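## Task

Take tube B (blue cap, now in rack RK at B4), seat it fully down in bore D6 of mixer MX, press the mixer's START key, and keep the tube in that bore until the green lamp on top of the mixer turns off. Other tubes must stay seated in their own bores and wells and must never be gripped. Every station must remain upright and level on the bench mat. Nothing counts if it only stays in place because the robot holds it. Finish by opening the gripper and pulling the hand away.

## Robot and tools

ROBOT. A single 7-joint Kinova Gen3 arm carrying a Robotiq 2F-85 two-finger gripper with a wrist camera. Joint limits (rad), base outward: waist -69.115 to 69.115, shoulder -2.250 to 2.250, upper arm roll -69.115 to 69.115, elbow -2.580 to 2.580, forearm roll -69.115 to 69.115, wrist pitch -2.100 to 2.100, wrist roll -69.115 to 69.115. The elbow never fully straightens. Load limits (N m): waist, shoulder, upper arm roll, elbow 48.6 each; forearm roll, wrist pitch, wrist roll 30.6 each; a carried object adds to them.

FRAMES. Scene frame: origin on the table surface under the arm base, +z upward, +y to the left when facing along +x. The base may be slightly tilted, and the printed hand position drifts from the truth, more so far out. Gripper frame: fingers extend along +z, pads close along y. end_effector_position is the point midway between the pads when closed; closed fingertips stick out about 19 mm past it, open ones about 6 mm. Closing also shifts the tips roughly 13 mm outward, so keep that margin above surfaces.

BENCH. Rack RK sits closest to the base; behind it, left to right: mixer MX, magnet block MG, spectrophotometer SP, balance BAL, dry block DB. None is fastened. Viewed from a station's front, row A is nearest and column 1 leftmost. START is on the mixer's sloped front face. Holding or bumping the mixer's shaking block aborts the run and lights the red top lamp; start it again. Pressing START mid-run is ignored. Loose items may occasionally get a brief shove from outside. Each tube placed must go all the way down.

execute_actions. Argument "actions": a list with zero or one entry. Empty list: just returns current state. An action entry has "rows" (1 to 15 rows) and optional "steps" (1 to 15, default 15; each step 1/30 s); one row per step, the last row repeated if rows run out. A wait entry has only "steps" (up to 300), counted from the previous result, so your reply time is included. Optional "pictures" boolean. A refused call sends nothing.

ROW: 9 numbers in this order: x, y, z, qw, qx, qy, qz, position, speed. x, y, z are an absolute target for end_effector_position in metres, scene frame. qw, qx, qy, qz are an absolute target orientation (end_effector_quat_wxyz, w first), scene frame; repeat the quaternion you want in every row rather than copying a possibly drifted reading. position (-1 to 1) sets finger opening: +1 fully open (85 mm), 0 about 41 mm, about -0.8 pads touching, -1 closes until blocked. speed (-1 to 1) sets how fast the gap changes: about 20 mm/s at -1, 85 at 0, 150 at +1. A target lying more than 0.6 m from the last reported position along any gripper axis is refused. Each step the commanded pose is clipped to 70 mm and 16 degrees from the measured pose; the controller favours position over orientation. After a call the arm continues only to the last clipped pose, so read the pose and send the remainder.

move. Argument "target": one 9-number row as above (absolute pose plus finger values, the latter applied at the start). "speed": path top speed in m/s, 0.002 to 0.5, default 0.25; rotation capped at twice that in rad/s. Straight path of 0.5 to 10 s; longer ones halt after 10 s short of target. It does not slow for obstacles, and the hand may lag, stray, or exceed the speed near full reach. Result adds a "move:" line: done (settled near target), off_target, moving, held (last step blocked) or fault, plus the distance left and limits: paced means the pose was clipped; held means some steps were blocked, after which the arm may surge.

wait. "seconds" 0 to 10; lets time pass with no new command.

zoom_image. "camera": cam_head_left, cam_head_right, cam_high, cam_low or cam_wrist (all 504x504). "region": [x0, y0, x1, y1] in pixels, top-left origin, no larger than 504 by 504.

read_manual. "section" ("licences" only); returns licence text, no motion.

finished_scene. "scene": number of the current scene. Irreversible; the result reports success and then gives the next task. Answering without any tool call ends everything.

RESULTS. The state line gives hand position and quaternion. Joint positions follow URDF order; joint torques carry per-joint offsets and noise. position_measured_pct is about 50 minus 50 times the finger position (0 = fully open); stopping below 90 short of the request means something is held or blocking, around 90 or above means the pads met. "pose unreachable" means the clearance check (which treats the base mount as arm) altered or blocked the command; HELD tags affected steps. "Hand target" shows where the controller is driving now. MOTOR HOT warns from 60 °C; at 75 °C an OVER-TEMPERATURE FAULT lets the arm sag. A TORQUE FAULT, when contact torque hits a load limit, freezes the arm for 10 s and drops the rest of the call.

GRIPPING. Send -1 and keep it there to grip. Release by sending a width larger than the object. For a gentle grip, open, then close to just under the object's width. The fingers re-close on their own if the object slips or is lost.

AVOID. Knocking anything off the table, dropping tubes, fast or hard contacts, targets far beyond a contact point, touching the shaking block during a run, gripping other tubes, and tipping stations.

Each tool is called after "Emit:" as name(argument=value, ...) on one line, values as JSON.

## Session

Emit:
execute_actions(actions=[])

Scene clock: 0.00 s of 9600.00 s.
end_effector_position=(+0.0844, -0.3862, +0.2402) position_measured_pct=0.0 end_effector_quat_wxyz=(+0.246, -0.186, +0.863, +0.401)
Joint positions: [ 1.788  1.076 -0.515  1.089 -0.06   1.893  3.289]
Joint velocities: [ 0.     0.    -0.    -0.001  0.     0.     0.   ]
Joint torques (N m, as the joint torque sensors report them, + toward a larger angle): no reading
Hand target: +0.084, -0.386, +0.240; +0.246, -0.186, +0.863, +0.401

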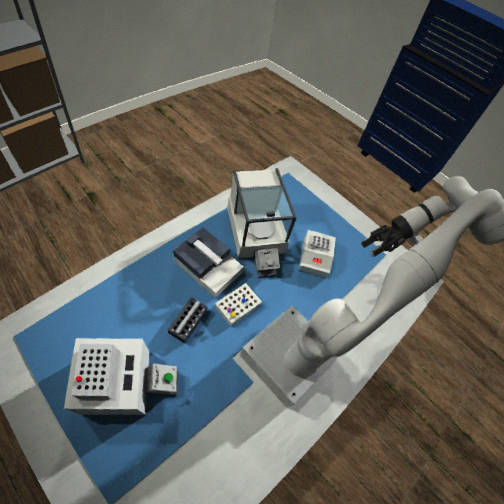

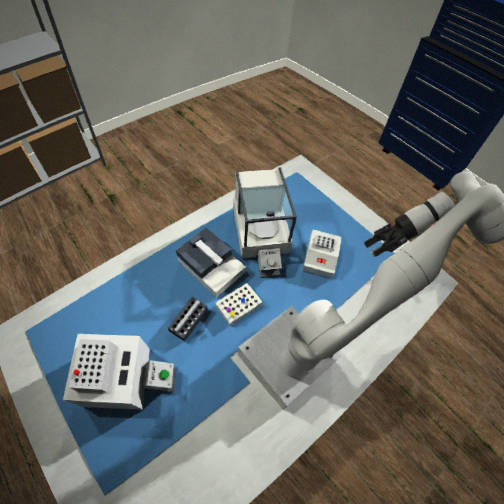

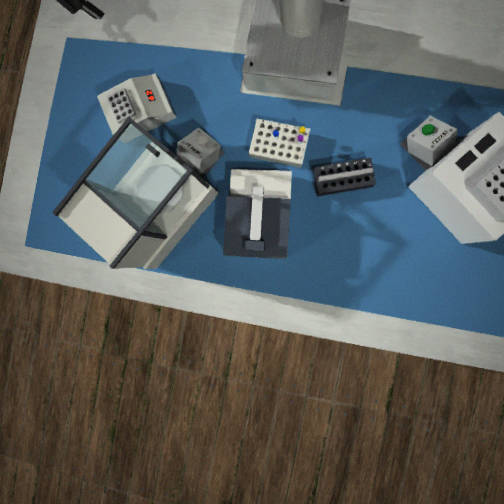

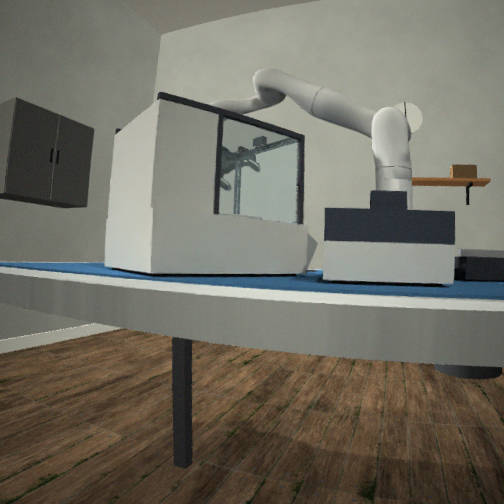

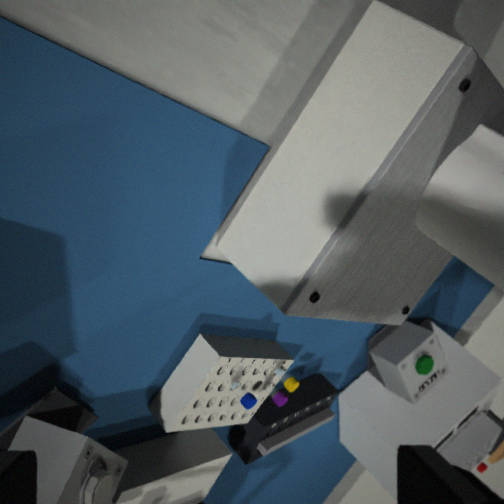

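Emit:
move(target=[0.30, 0.0, 0.35, 0, 0, 1, 0, 1, 0])

Scene clock: 7.20 s of 9600.00 s.
end_effector_position=(+0.3010, -0.0009, +0.3507) position_measured_pct=0.0 end_effector_quat_wxyz=(+0.003, +0.000, +1.000, -0.001)
Joint positions: [ 1.107  0.136 -1.276  1.936  0.153  1.167  1.311]
Joint velocities: [-0.025  0.022 -0.002 -0.009  0.012  0.012 -0.017]
Joint torques (N m, as the joint torque sensors report them, + toward a larger angle): [ 0.03 -5.16 -0.77 -7.89 -0.22 -0.21  0.08]
Hand target: +0.301, -0.000, +0.351; +0.002, -0.001, +1.000, +0.000
Off the commanded pose: 0.002 m, 0 deg.
move: done

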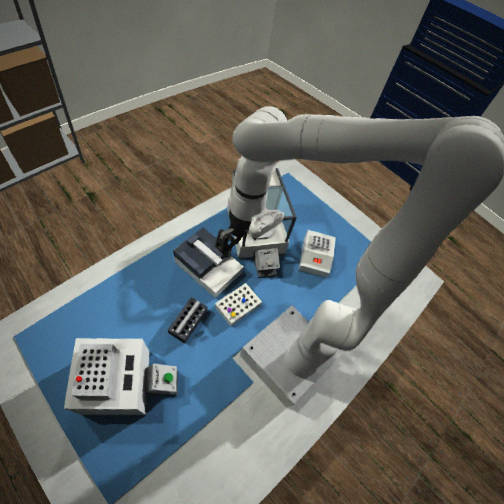

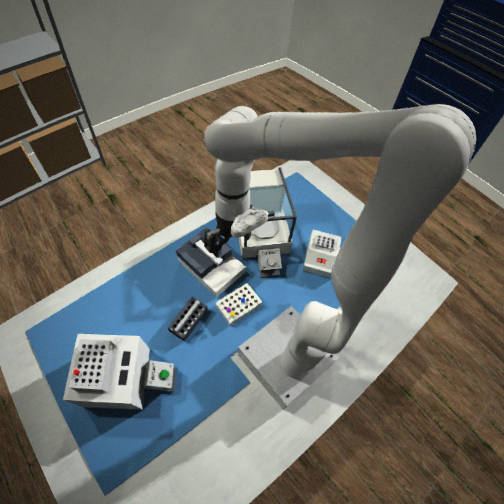

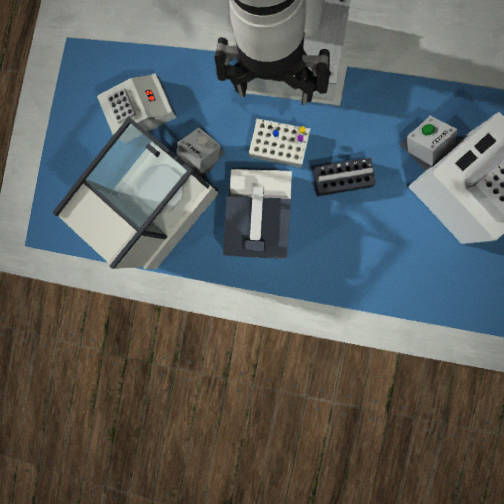

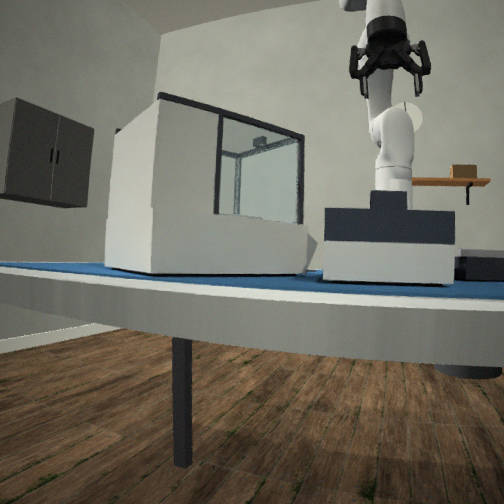

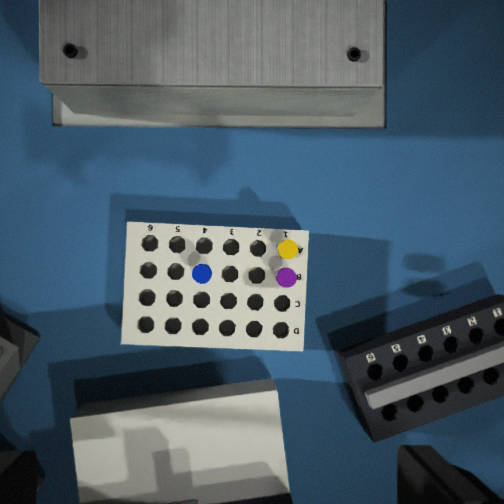

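Emit:
move(target=[0.26, -0.034, 0.17, 0, 0, 1, 0, 0, 0])

Scene clock: 12.00 s of 9600.00 s.
end_effector_position=(+0.2602, -0.0339, +0.1703) position_measured_pct=49.6 end_effector_quat_wxyz=(+0.000, +0.000, +1.000, +0.001)
Joint positions: [ 0.792  0.459 -0.941  2.378  0.699  0.599  0.835]
Joint velocities: [-0.021  0.005  0.005  0.003  0.012 -0.002 -0.017]
Joint torques (N m, as the joint torque sensors report them, + toward a larger angle): [-0.04 -9.55 -1.8  -3.65  0.    0.05  0.24]
Hand target: +0.260, -0.033, +0.170; +0.000, -0.001, +1.000, +0.001
Off the commanded pose: 0.000 m, 0 deg.
move: done

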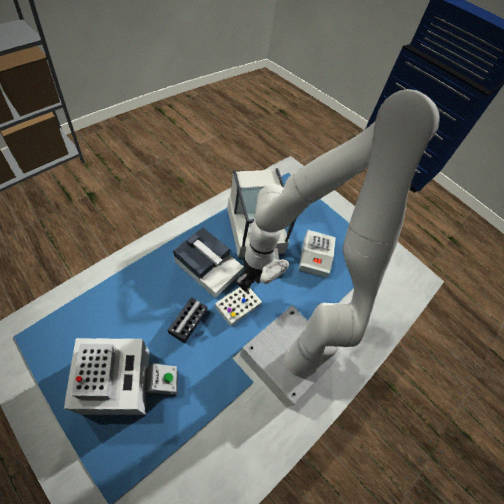

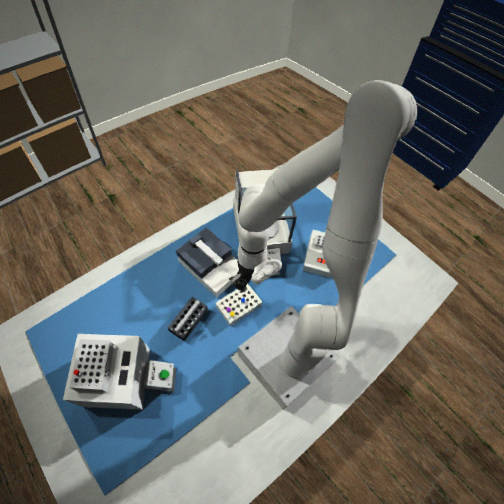

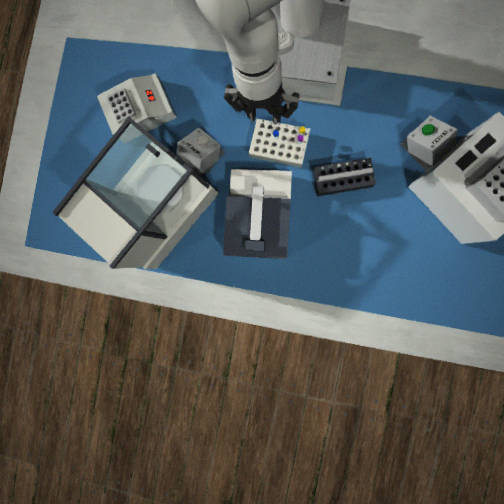

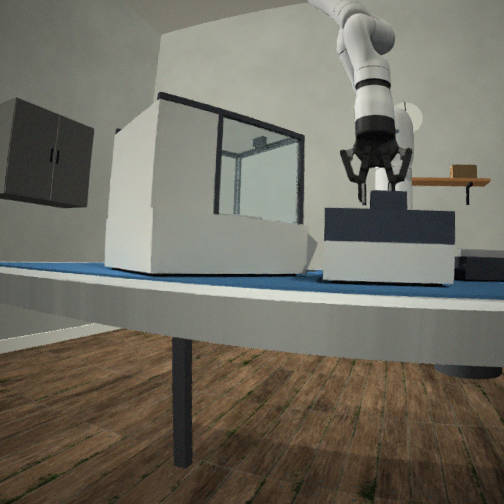

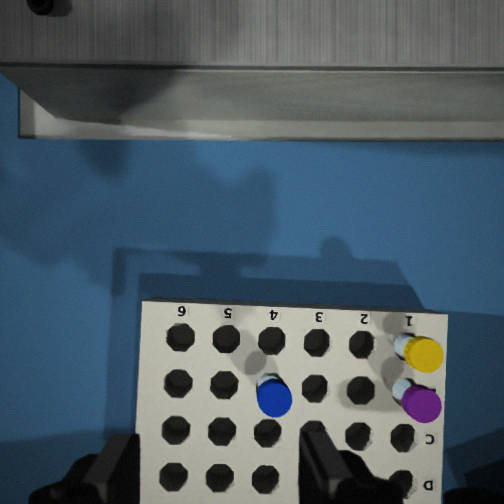

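Emit:
move(target=[0.26, -0.013, 0.125, 0, 0, 1, 0, 0, 0], speed=0.1)

Scene clock: 23.50 s of 9600.00 s.
end_effector_position=(+0.2600, -0.0131, +0.1252) position_measured_pct=49.6 end_effector_quat_wxyz=(-0.000, +0.001, +1.000, +0.001)
Joint positions: [ 0.54   0.571 -0.743  2.433  0.985  0.462  0.485]
Joint velocities: [-0.022  0.002  0.008  0.005  0.02  -0.007 -0.026]
Joint torques (N m, as the joint torque sensors report them, + toward a larger angle): [ -0.15 -10.74  -1.25  -1.49  -0.38   0.07   0.11]
Hand target: +0.260, -0.013, +0.125; -0.000, -0.000, +1.000, +0.001
Off the commanded pose: 0.000 m, 0 deg.
move: done

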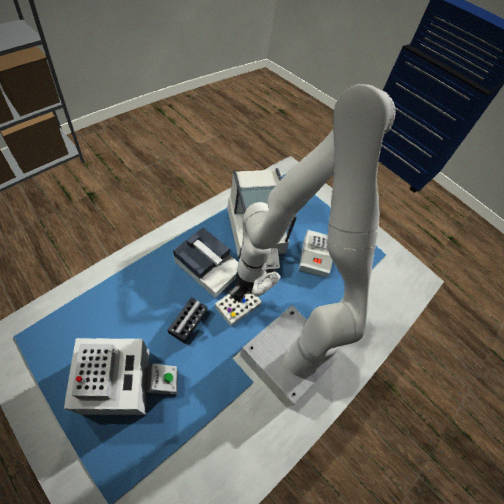

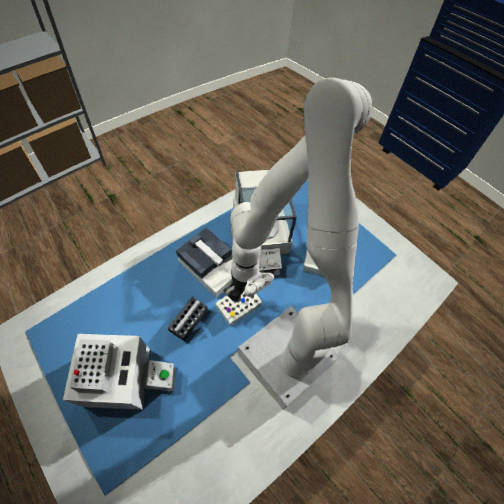

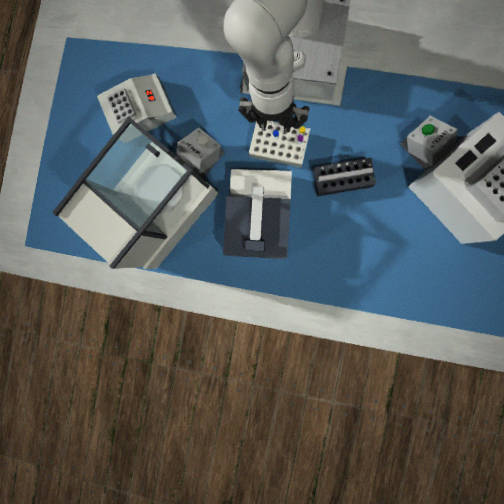

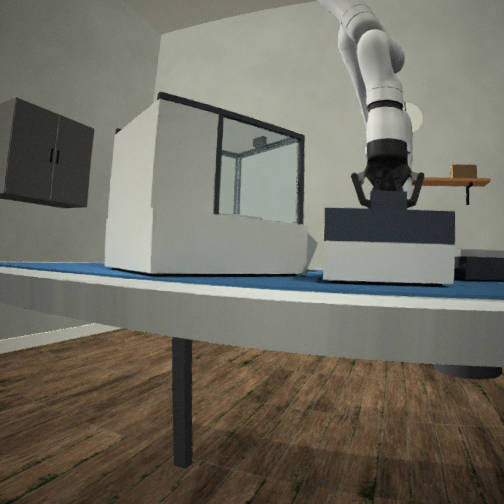

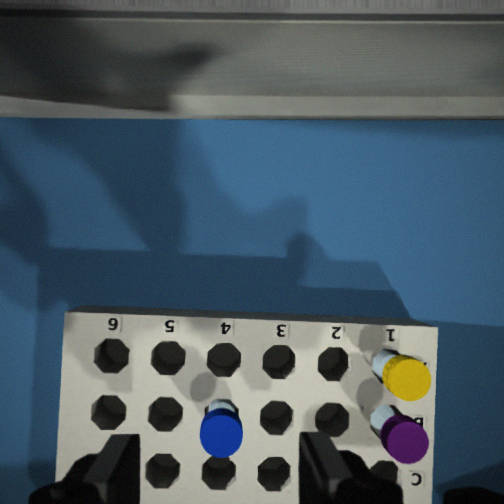

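Emit:
move(target=[0.26, -0.012, 0.079, 0, 0, 1, 0, -0.3, 0], speed=0.05)

Emit:
execute_actions(actions=[{"rows": [[0.26, -0.012, 0.079, 0, 0, 1, 0, -1, -0.5]], "steps": 15}])

Scene clock: 33.97 s of 9600.00 s.
end_effector_position=(+0.2600, -0.0119, +0.0793) position_measured_pct=65.1 end_effector_quat_wxyz=(-0.001, +0.000, +1.000, +0.001)
Joint positions: [ 0.377  0.701 -0.539  2.462  1.415  0.348  0.08 ]
Joint velocities: [-0.014  0.007  0.006  0.013  0.081 -0.005 -0.087]
Joint torques (N m, as the joint torque sensors report them, + toward a larger angle): [ -1.23 -12.05  -0.93  -0.06   0.22  -0.17   0.36]
Hand target: +0.260, -0.012, +0.079; -0.001, -0.000, +1.000, +0.001
Off the commanded pose: 0.000 m, 0 deg.
move: done

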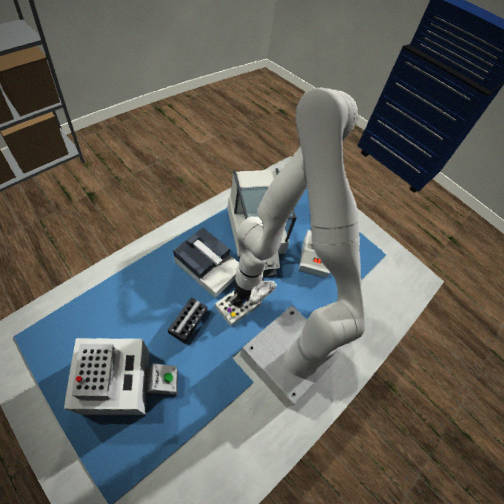

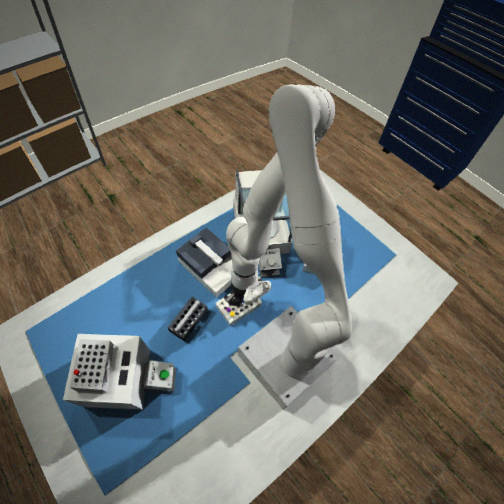

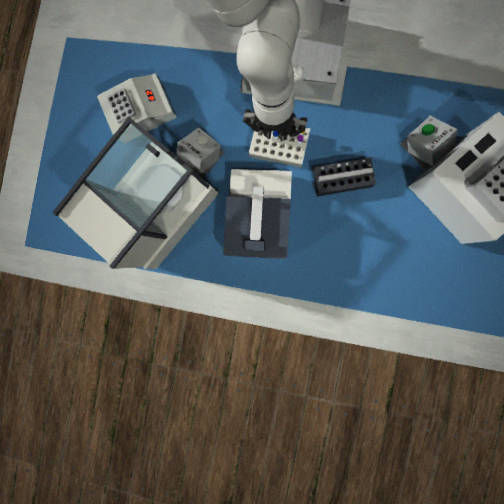

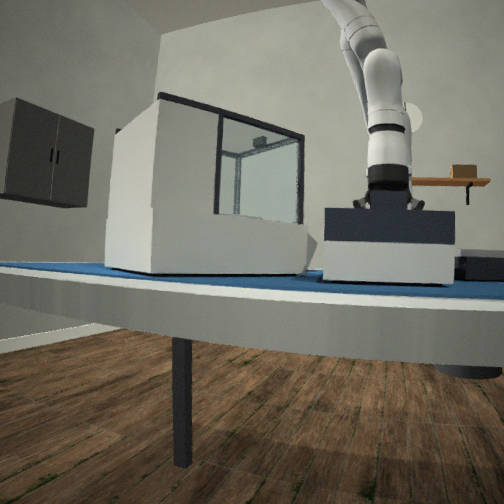

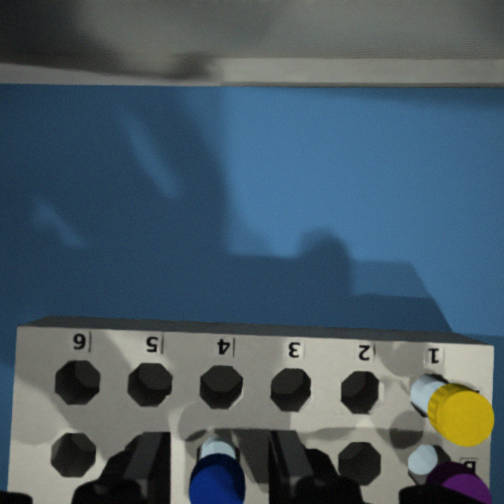

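Scene clock: 34.47 s of 9600.00 s.
end_effector_position=(+0.2600, -0.0121, +0.0792) position_measured_pct=83.3 end_effector_quat_wxyz=(+0.000, +0.000, +1.000, -0.000)
Joint positions: [ 0.375  0.701 -0.538  2.464  1.427  0.349  0.067]
Joint velocities: [ 0.    -0.004 -0.001  0.002  0.     0.001 -0.   ]
Joint torques (N m, as the joint torque sensors report them, + toward a larger angle): [  0.03 -10.48  -1.21  -0.17  -0.07  -0.42  -0.04]
Hand target: +0.260, -0.012, +0.079; -0.000, -0.000, +1.000, +0.000
Off the commanded pose: 0.000 m, 0 deg.
Steps of this call (steps 1 to 15: all 15 steps of this action). Readings (end_effector_position | what the end effector reports):
1: (+0.2599, -0.0119, +0.0792) | position_measured_pct=65.1
2: (+0.2600, -0.0119, +0.0792) | position_measured_pct=65.5
4: (+0.2600, -0.0120, +0.0791) | position_measured_pct=67.9
8: (+0.2600, -0.0120, +0.0790) | position_measured_pct=75.0
15: the state above

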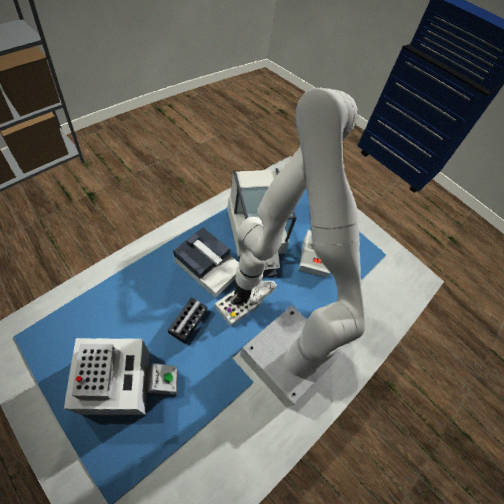

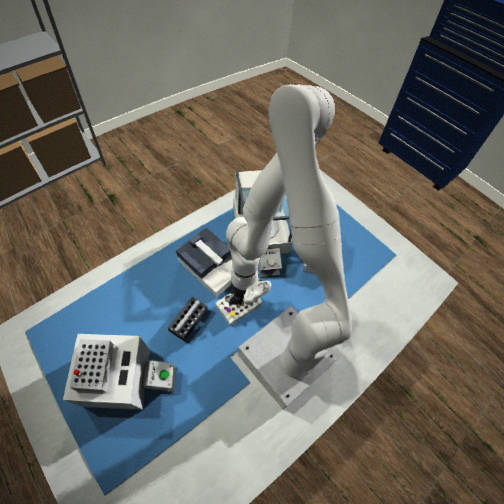

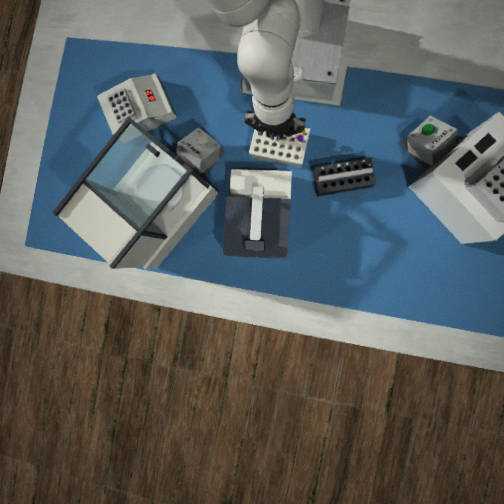

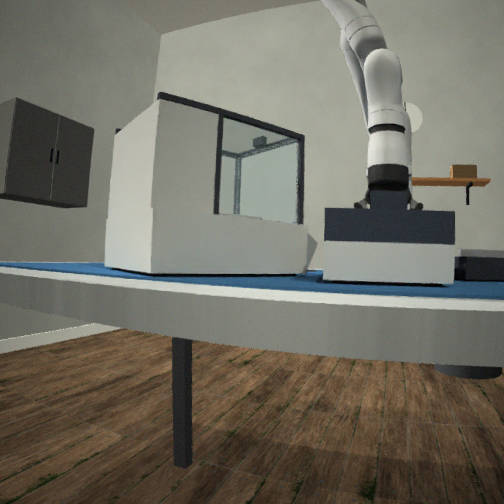

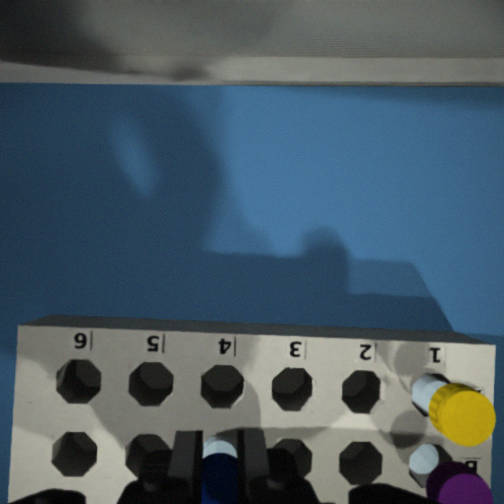

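Emit:
move(target=[0.26, -0.012, 0.22, 0, 0, 1, 0, -1, -0.5], speed=0.08)

Scene clock: 38.20 s of 9600.00 s.
end_effector_position=(+0.2603, -0.0126, +0.2197) position_measured_pct=83.7 end_effector_quat_wxyz=(+0.000, -0.000, +1.000, -0.002)
Joint positions: [ 0.855  0.31  -1.062  2.307  0.429  0.729  1.023]
Joint velocities: [ 0.013 -0.006 -0.001 -0.002 -0.005  0.002  0.008]
Joint torques (N m, as the joint torque sensors report them, + toward a larger angle): [-0.27 -7.22 -1.25 -5.05 -0.22 -0.55  0.1 ]
Hand target: +0.260, -0.013, +0.220; +0.001, +0.000, +1.000, -0.002
Off the commanded pose: 0.001 m, 0 deg.
move: done

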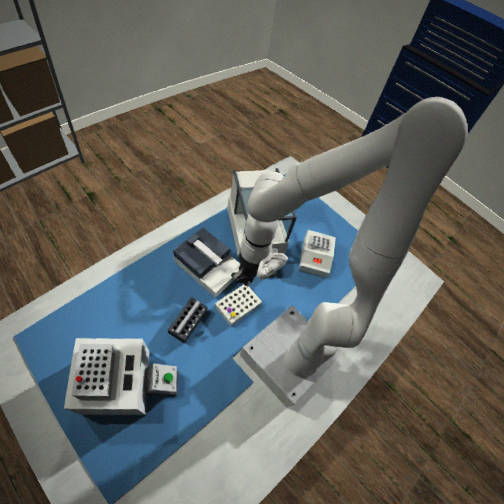

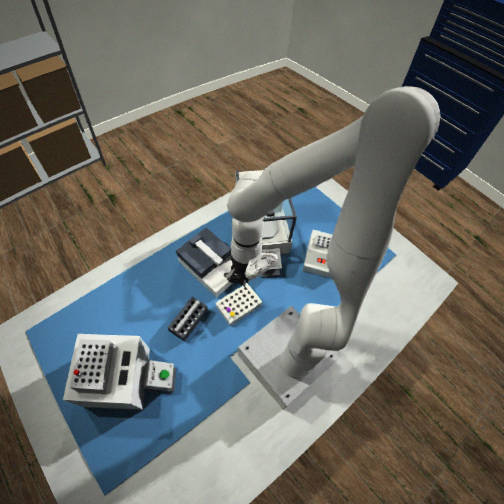

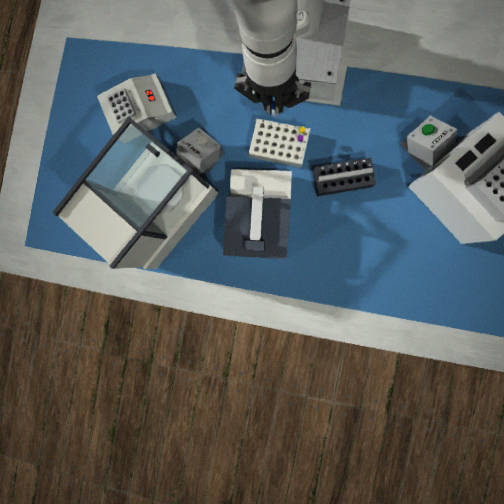

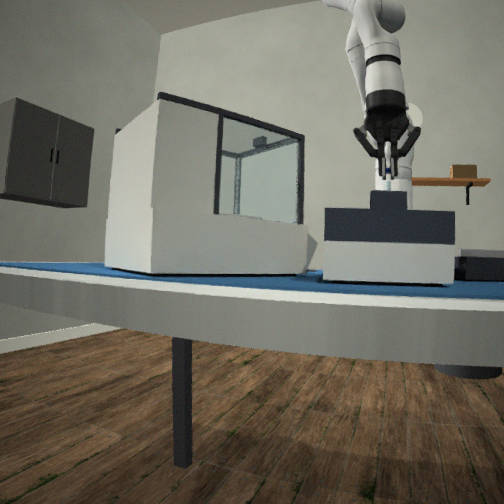

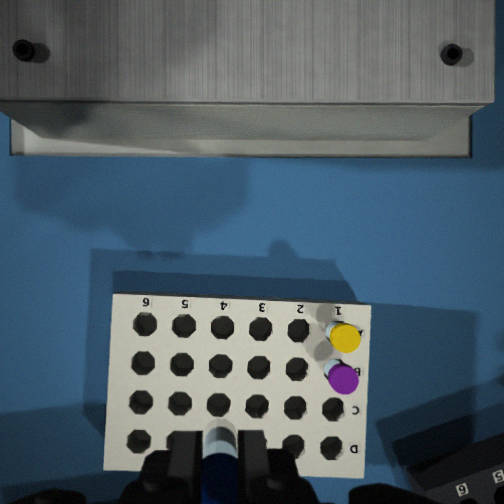

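Emit:
move(target=[0.33, 0.43, 0.38, 0, -0.438, 0.899, 0, -1, -0.5], speed=0.2)

Scene clock: 46.10 s of 9600.00 s.
end_effector_position=(+0.3303, +0.4303, +0.3805) position_measured_pct=83.7 end_effector_quat_wxyz=(+0.001, -0.436, +0.900, +0.001)
Joint positions: [-0.46   0.765 -1.096  1.064  0.667  1.649  1.088]
Joint velocities: [-0.011  0.006  0.001 -0.007  0.001  0.005  0.   ]
Joint torques (N m, as the joint torque sensors report them, + toward a larger angle): [ -0.09 -19.52  -4.17  -6.73  -0.1   -0.1    0.22]
Hand target: +0.330, +0.431, +0.380; +0.001, -0.437, +0.900, +0.001
Off the commanded pose: 0.001 m, 0 deg.
move: done

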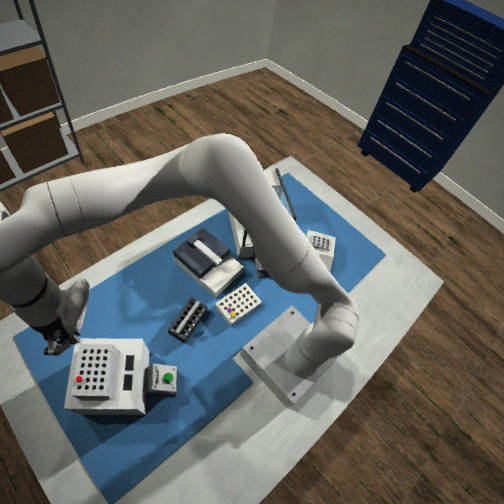

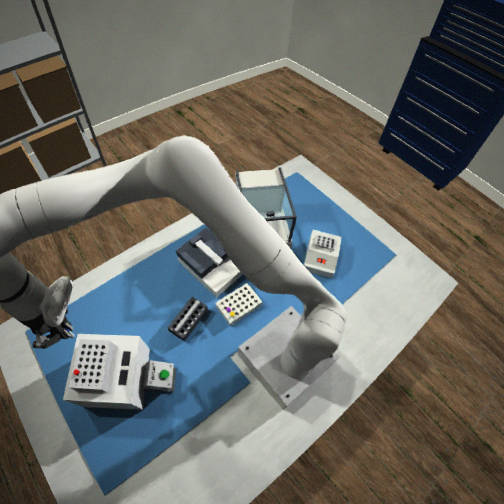

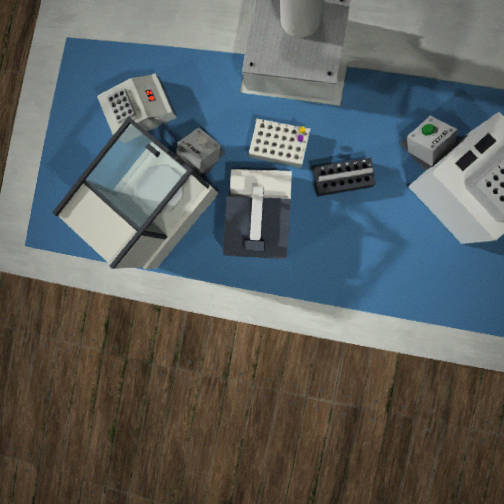

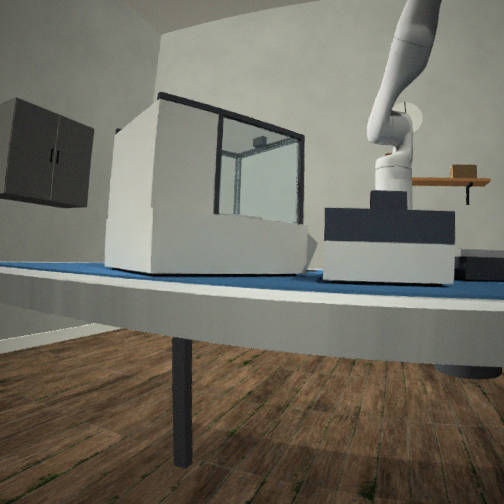

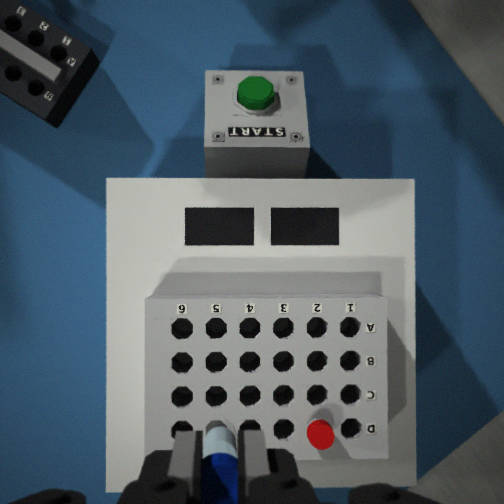

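Emit:
move(target=[0.375, 0.453, 0.28, 0, -0.438, 0.899, 0, -1, -0.5], speed=0.1)

Scene clock: 51.57 s of 9600.00 s.
end_effector_position=(+0.3751, +0.4530, +0.2803) position_measured_pct=83.7 end_effector_quat_wxyz=(+0.000, -0.438, +0.899, +0.000)
Joint positions: [-0.472  0.932 -1.033  1.072  0.765  1.503  1.115]
Joint velocities: [-0.003  0.005  0.    -0.002  0.001 -0.001  0.002]
Joint torques (N m, as the joint torque sensors report them, + toward a larger angle): [ -0.12 -22.31  -5.4   -6.24  -0.05  -0.33   0.18]
Hand target: +0.375, +0.453, +0.280; -0.000, -0.438, +0.899, +0.000
Off the commanded pose: 0.000 m, 0 deg.
move: done

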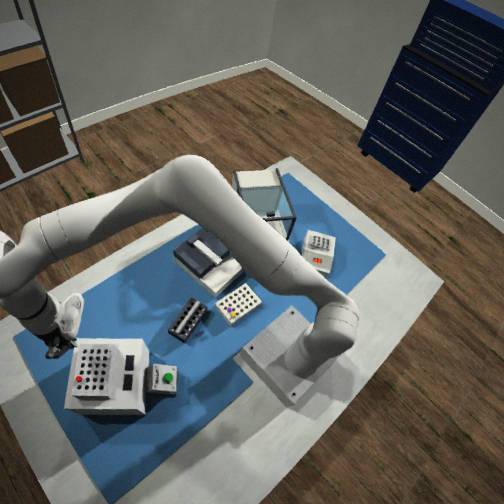

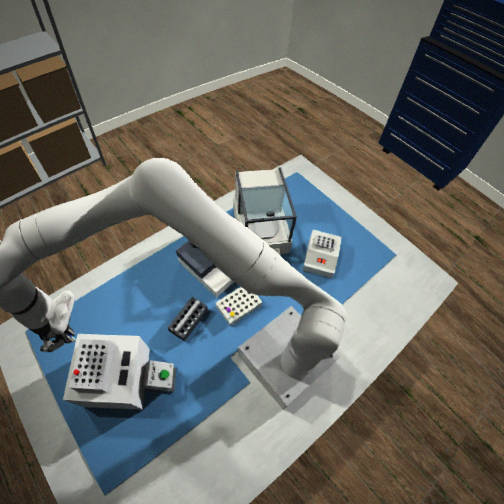

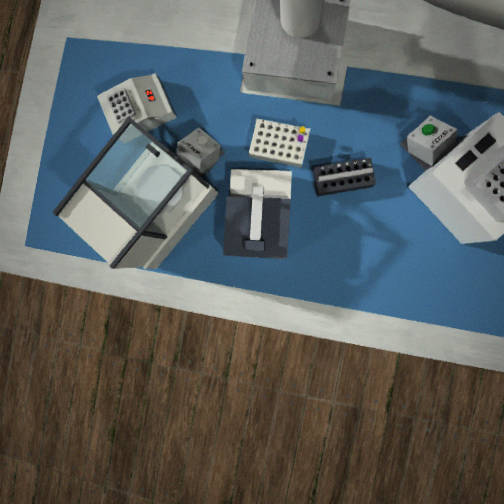

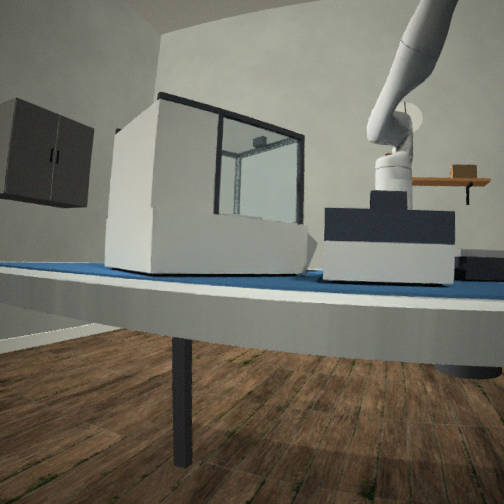

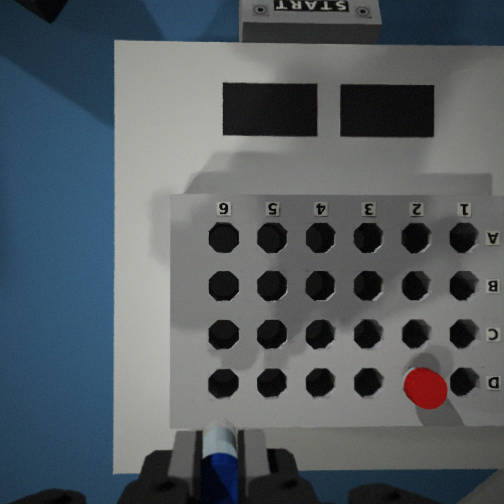

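Emit:
move(target=[0.3705, 0.4505, 0.24, 0, -0.438, 0.899, 0, -1, -0.5], speed=0.05)

Scene clock: 59.33 s of 9600.00 s.
end_effector_position=(+0.3707, +0.4509, +0.2418) position_measured_pct=83.7 end_effector_quat_wxyz=(+0.001, -0.438, +0.899, +0.000)
Joint positions: [-0.456  0.962 -1.021  1.162  0.791  1.411  1.073]
Joint velocities: [ 0.002 -0.002 -0.002  0.007  0.002 -0.006 -0.004]
Joint torques (N m, as the joint torque sensors report them, + toward a larger angle): [ -0.29 -19.73  -4.24  -5.63   0.08  -0.5    0.34]
Hand target: +0.370, +0.451, +0.240; -0.000, -0.438, +0.899, +0.000
Off the commanded pose: 0.002 m, 0 deg.
move: done

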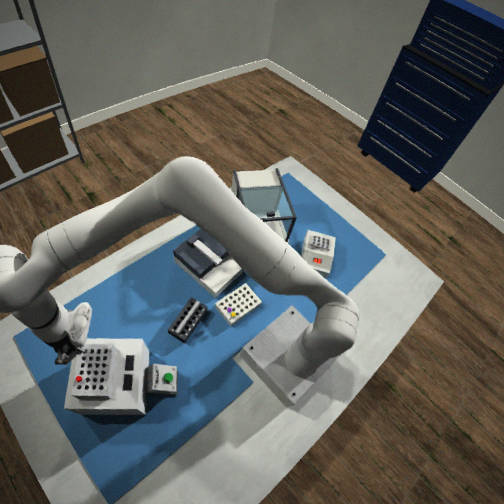

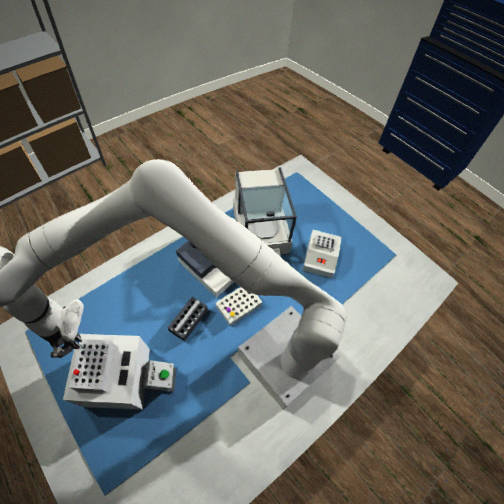

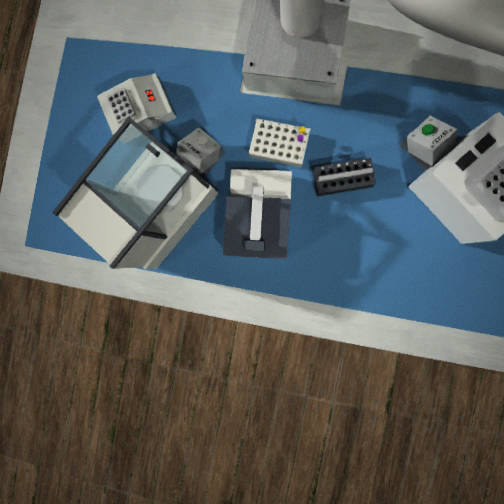

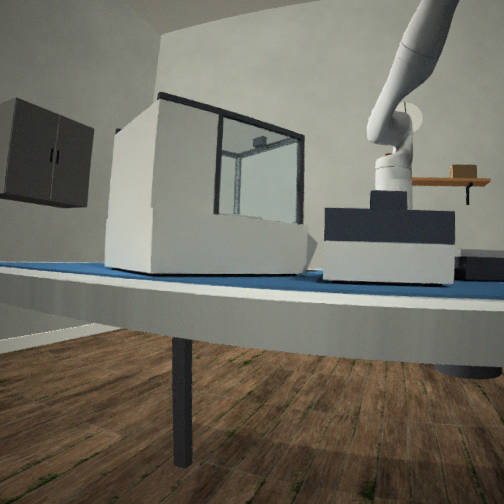

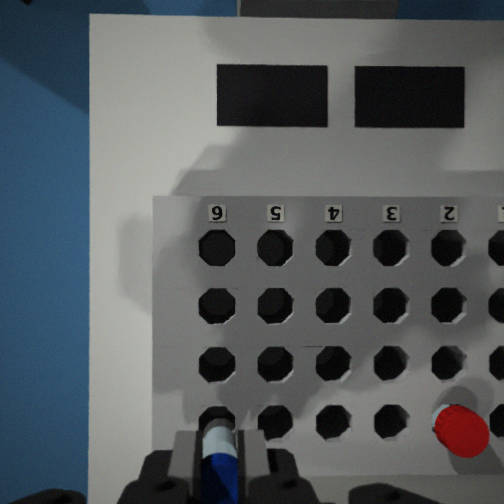

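Emit:
move(target=[0.3685, 0.448, 0.245, 0, -0.438, 0.899, 0, -1, -0.5], speed=0.02)

Emit:
zoom_image(camera="cam_wrist", region=[120, 330, 320, 504])

Scene clock: 65.50 s of 9600.00 s.
end_effector_position=(+0.3685, +0.4481, +0.2449) position_measured_pct=83.7 end_effector_quat_wxyz=(-0.000, -0.438, +0.899, +0.000)
Joint positions: [-0.451  0.954 -1.025  1.171  0.785  1.414  1.07 ]
Joint velocities: [ 0.001 -0.002 -0.     0.001 -0.001  0.001 -0.001]
Joint torques (N m, as the joint torque sensors report them, + toward a larger angle): [ -0.46 -21.91  -4.97  -6.26   0.24  -0.17   0.2 ]
Hand target: +0.368, +0.448, +0.245; +0.000, -0.438, +0.899, -0.000
Off the commanded pose: 0.000 m, 0 deg.
move: done

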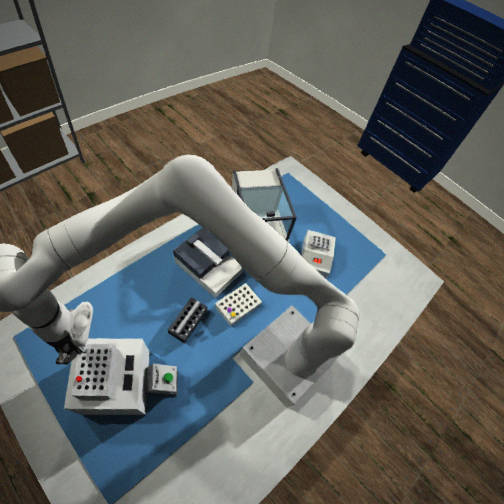

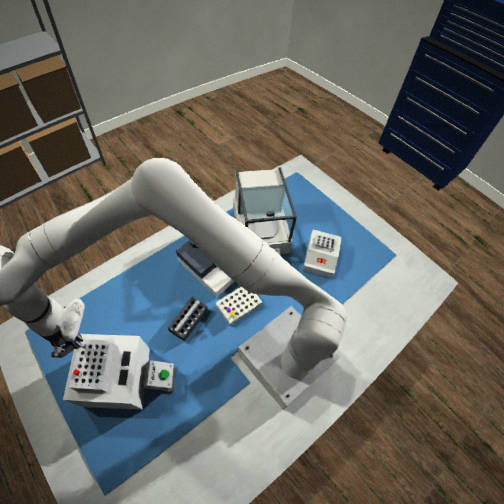

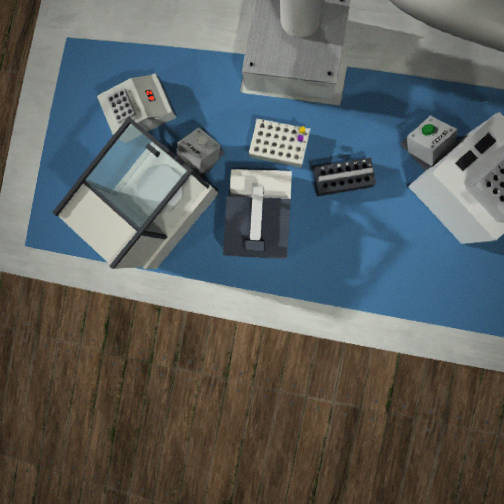

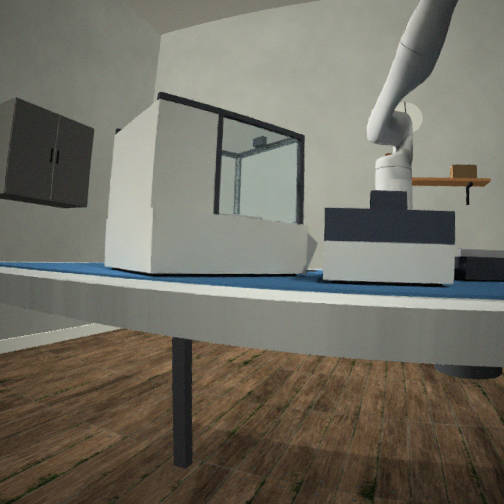

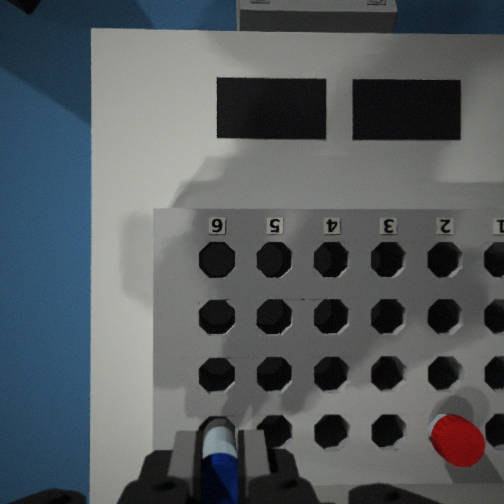

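Region (120, 330, 320, 504) of cam_wrist's 504x504 image, scaled by 2.520; it fills the top 438 rows of this view, and the rest is white.

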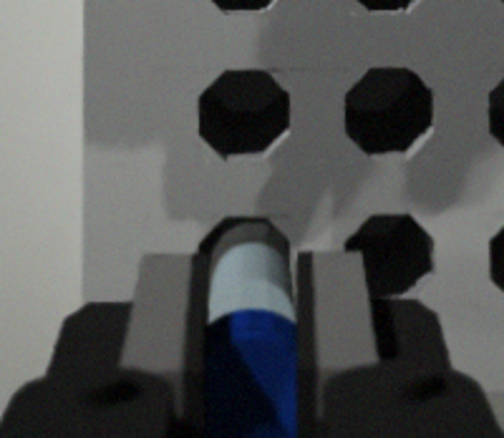

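Emit:
move(target=[0.369, 0.4476, 0.215, 0, -0.438, 0.899, 0, -1, -0.5], speed=0.02)

Scene clock: 70.07 s of 9600.00 s.
end_effector_position=(+0.3693, +0.4477, +0.2163) position_measured_pct=83.7 end_effector_quat_wxyz=(+0.001, -0.438, +0.899, +0.000)
Joint positions: [-0.446  0.985 -1.01   1.212  0.811  1.356  1.049]
Joint velocities: [-0.    -0.001 -0.001  0.003  0.002 -0.002 -0.002]
Joint torques (N m, as the joint torque sensors report them, + toward a larger angle): [ -1.03 -20.44  -5.67  -5.57  -0.04  -0.49   0.06]
Hand target: +0.369, +0.448, +0.215; -0.000, -0.438, +0.899, +0.000
Off the commanded pose: 0.001 m, 0 deg.
move: done

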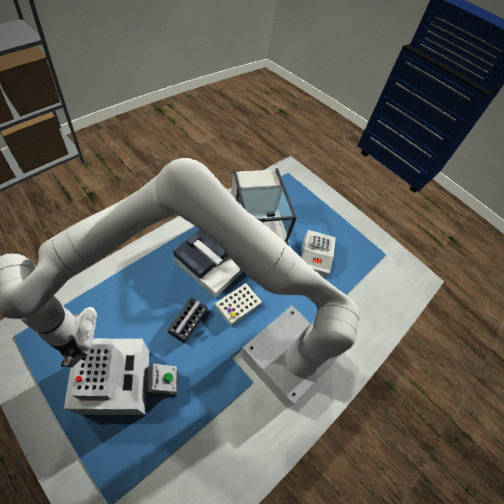

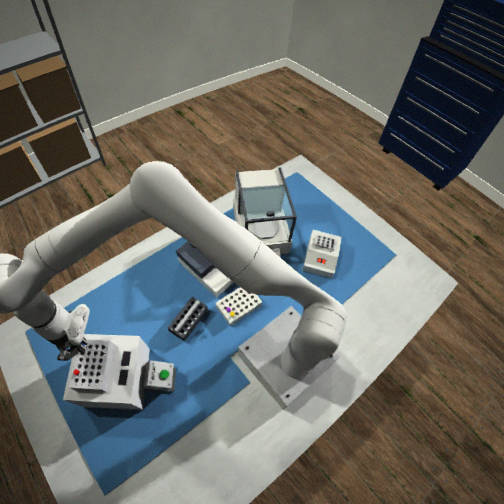

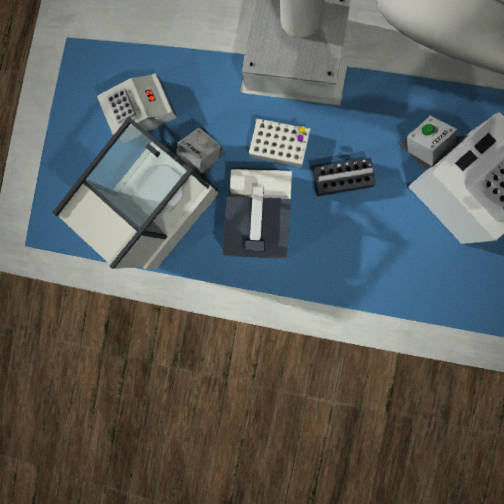

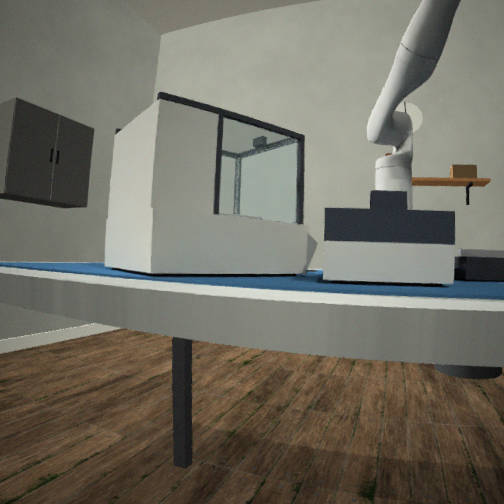

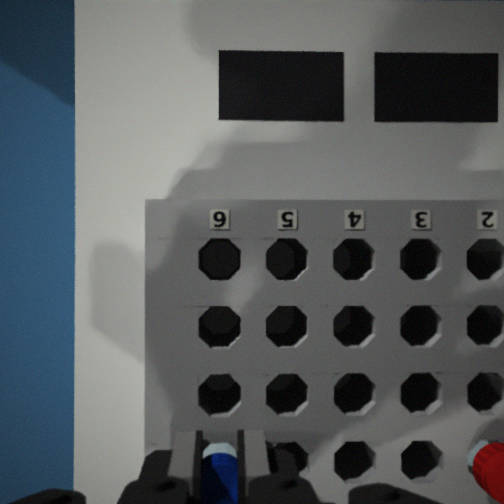

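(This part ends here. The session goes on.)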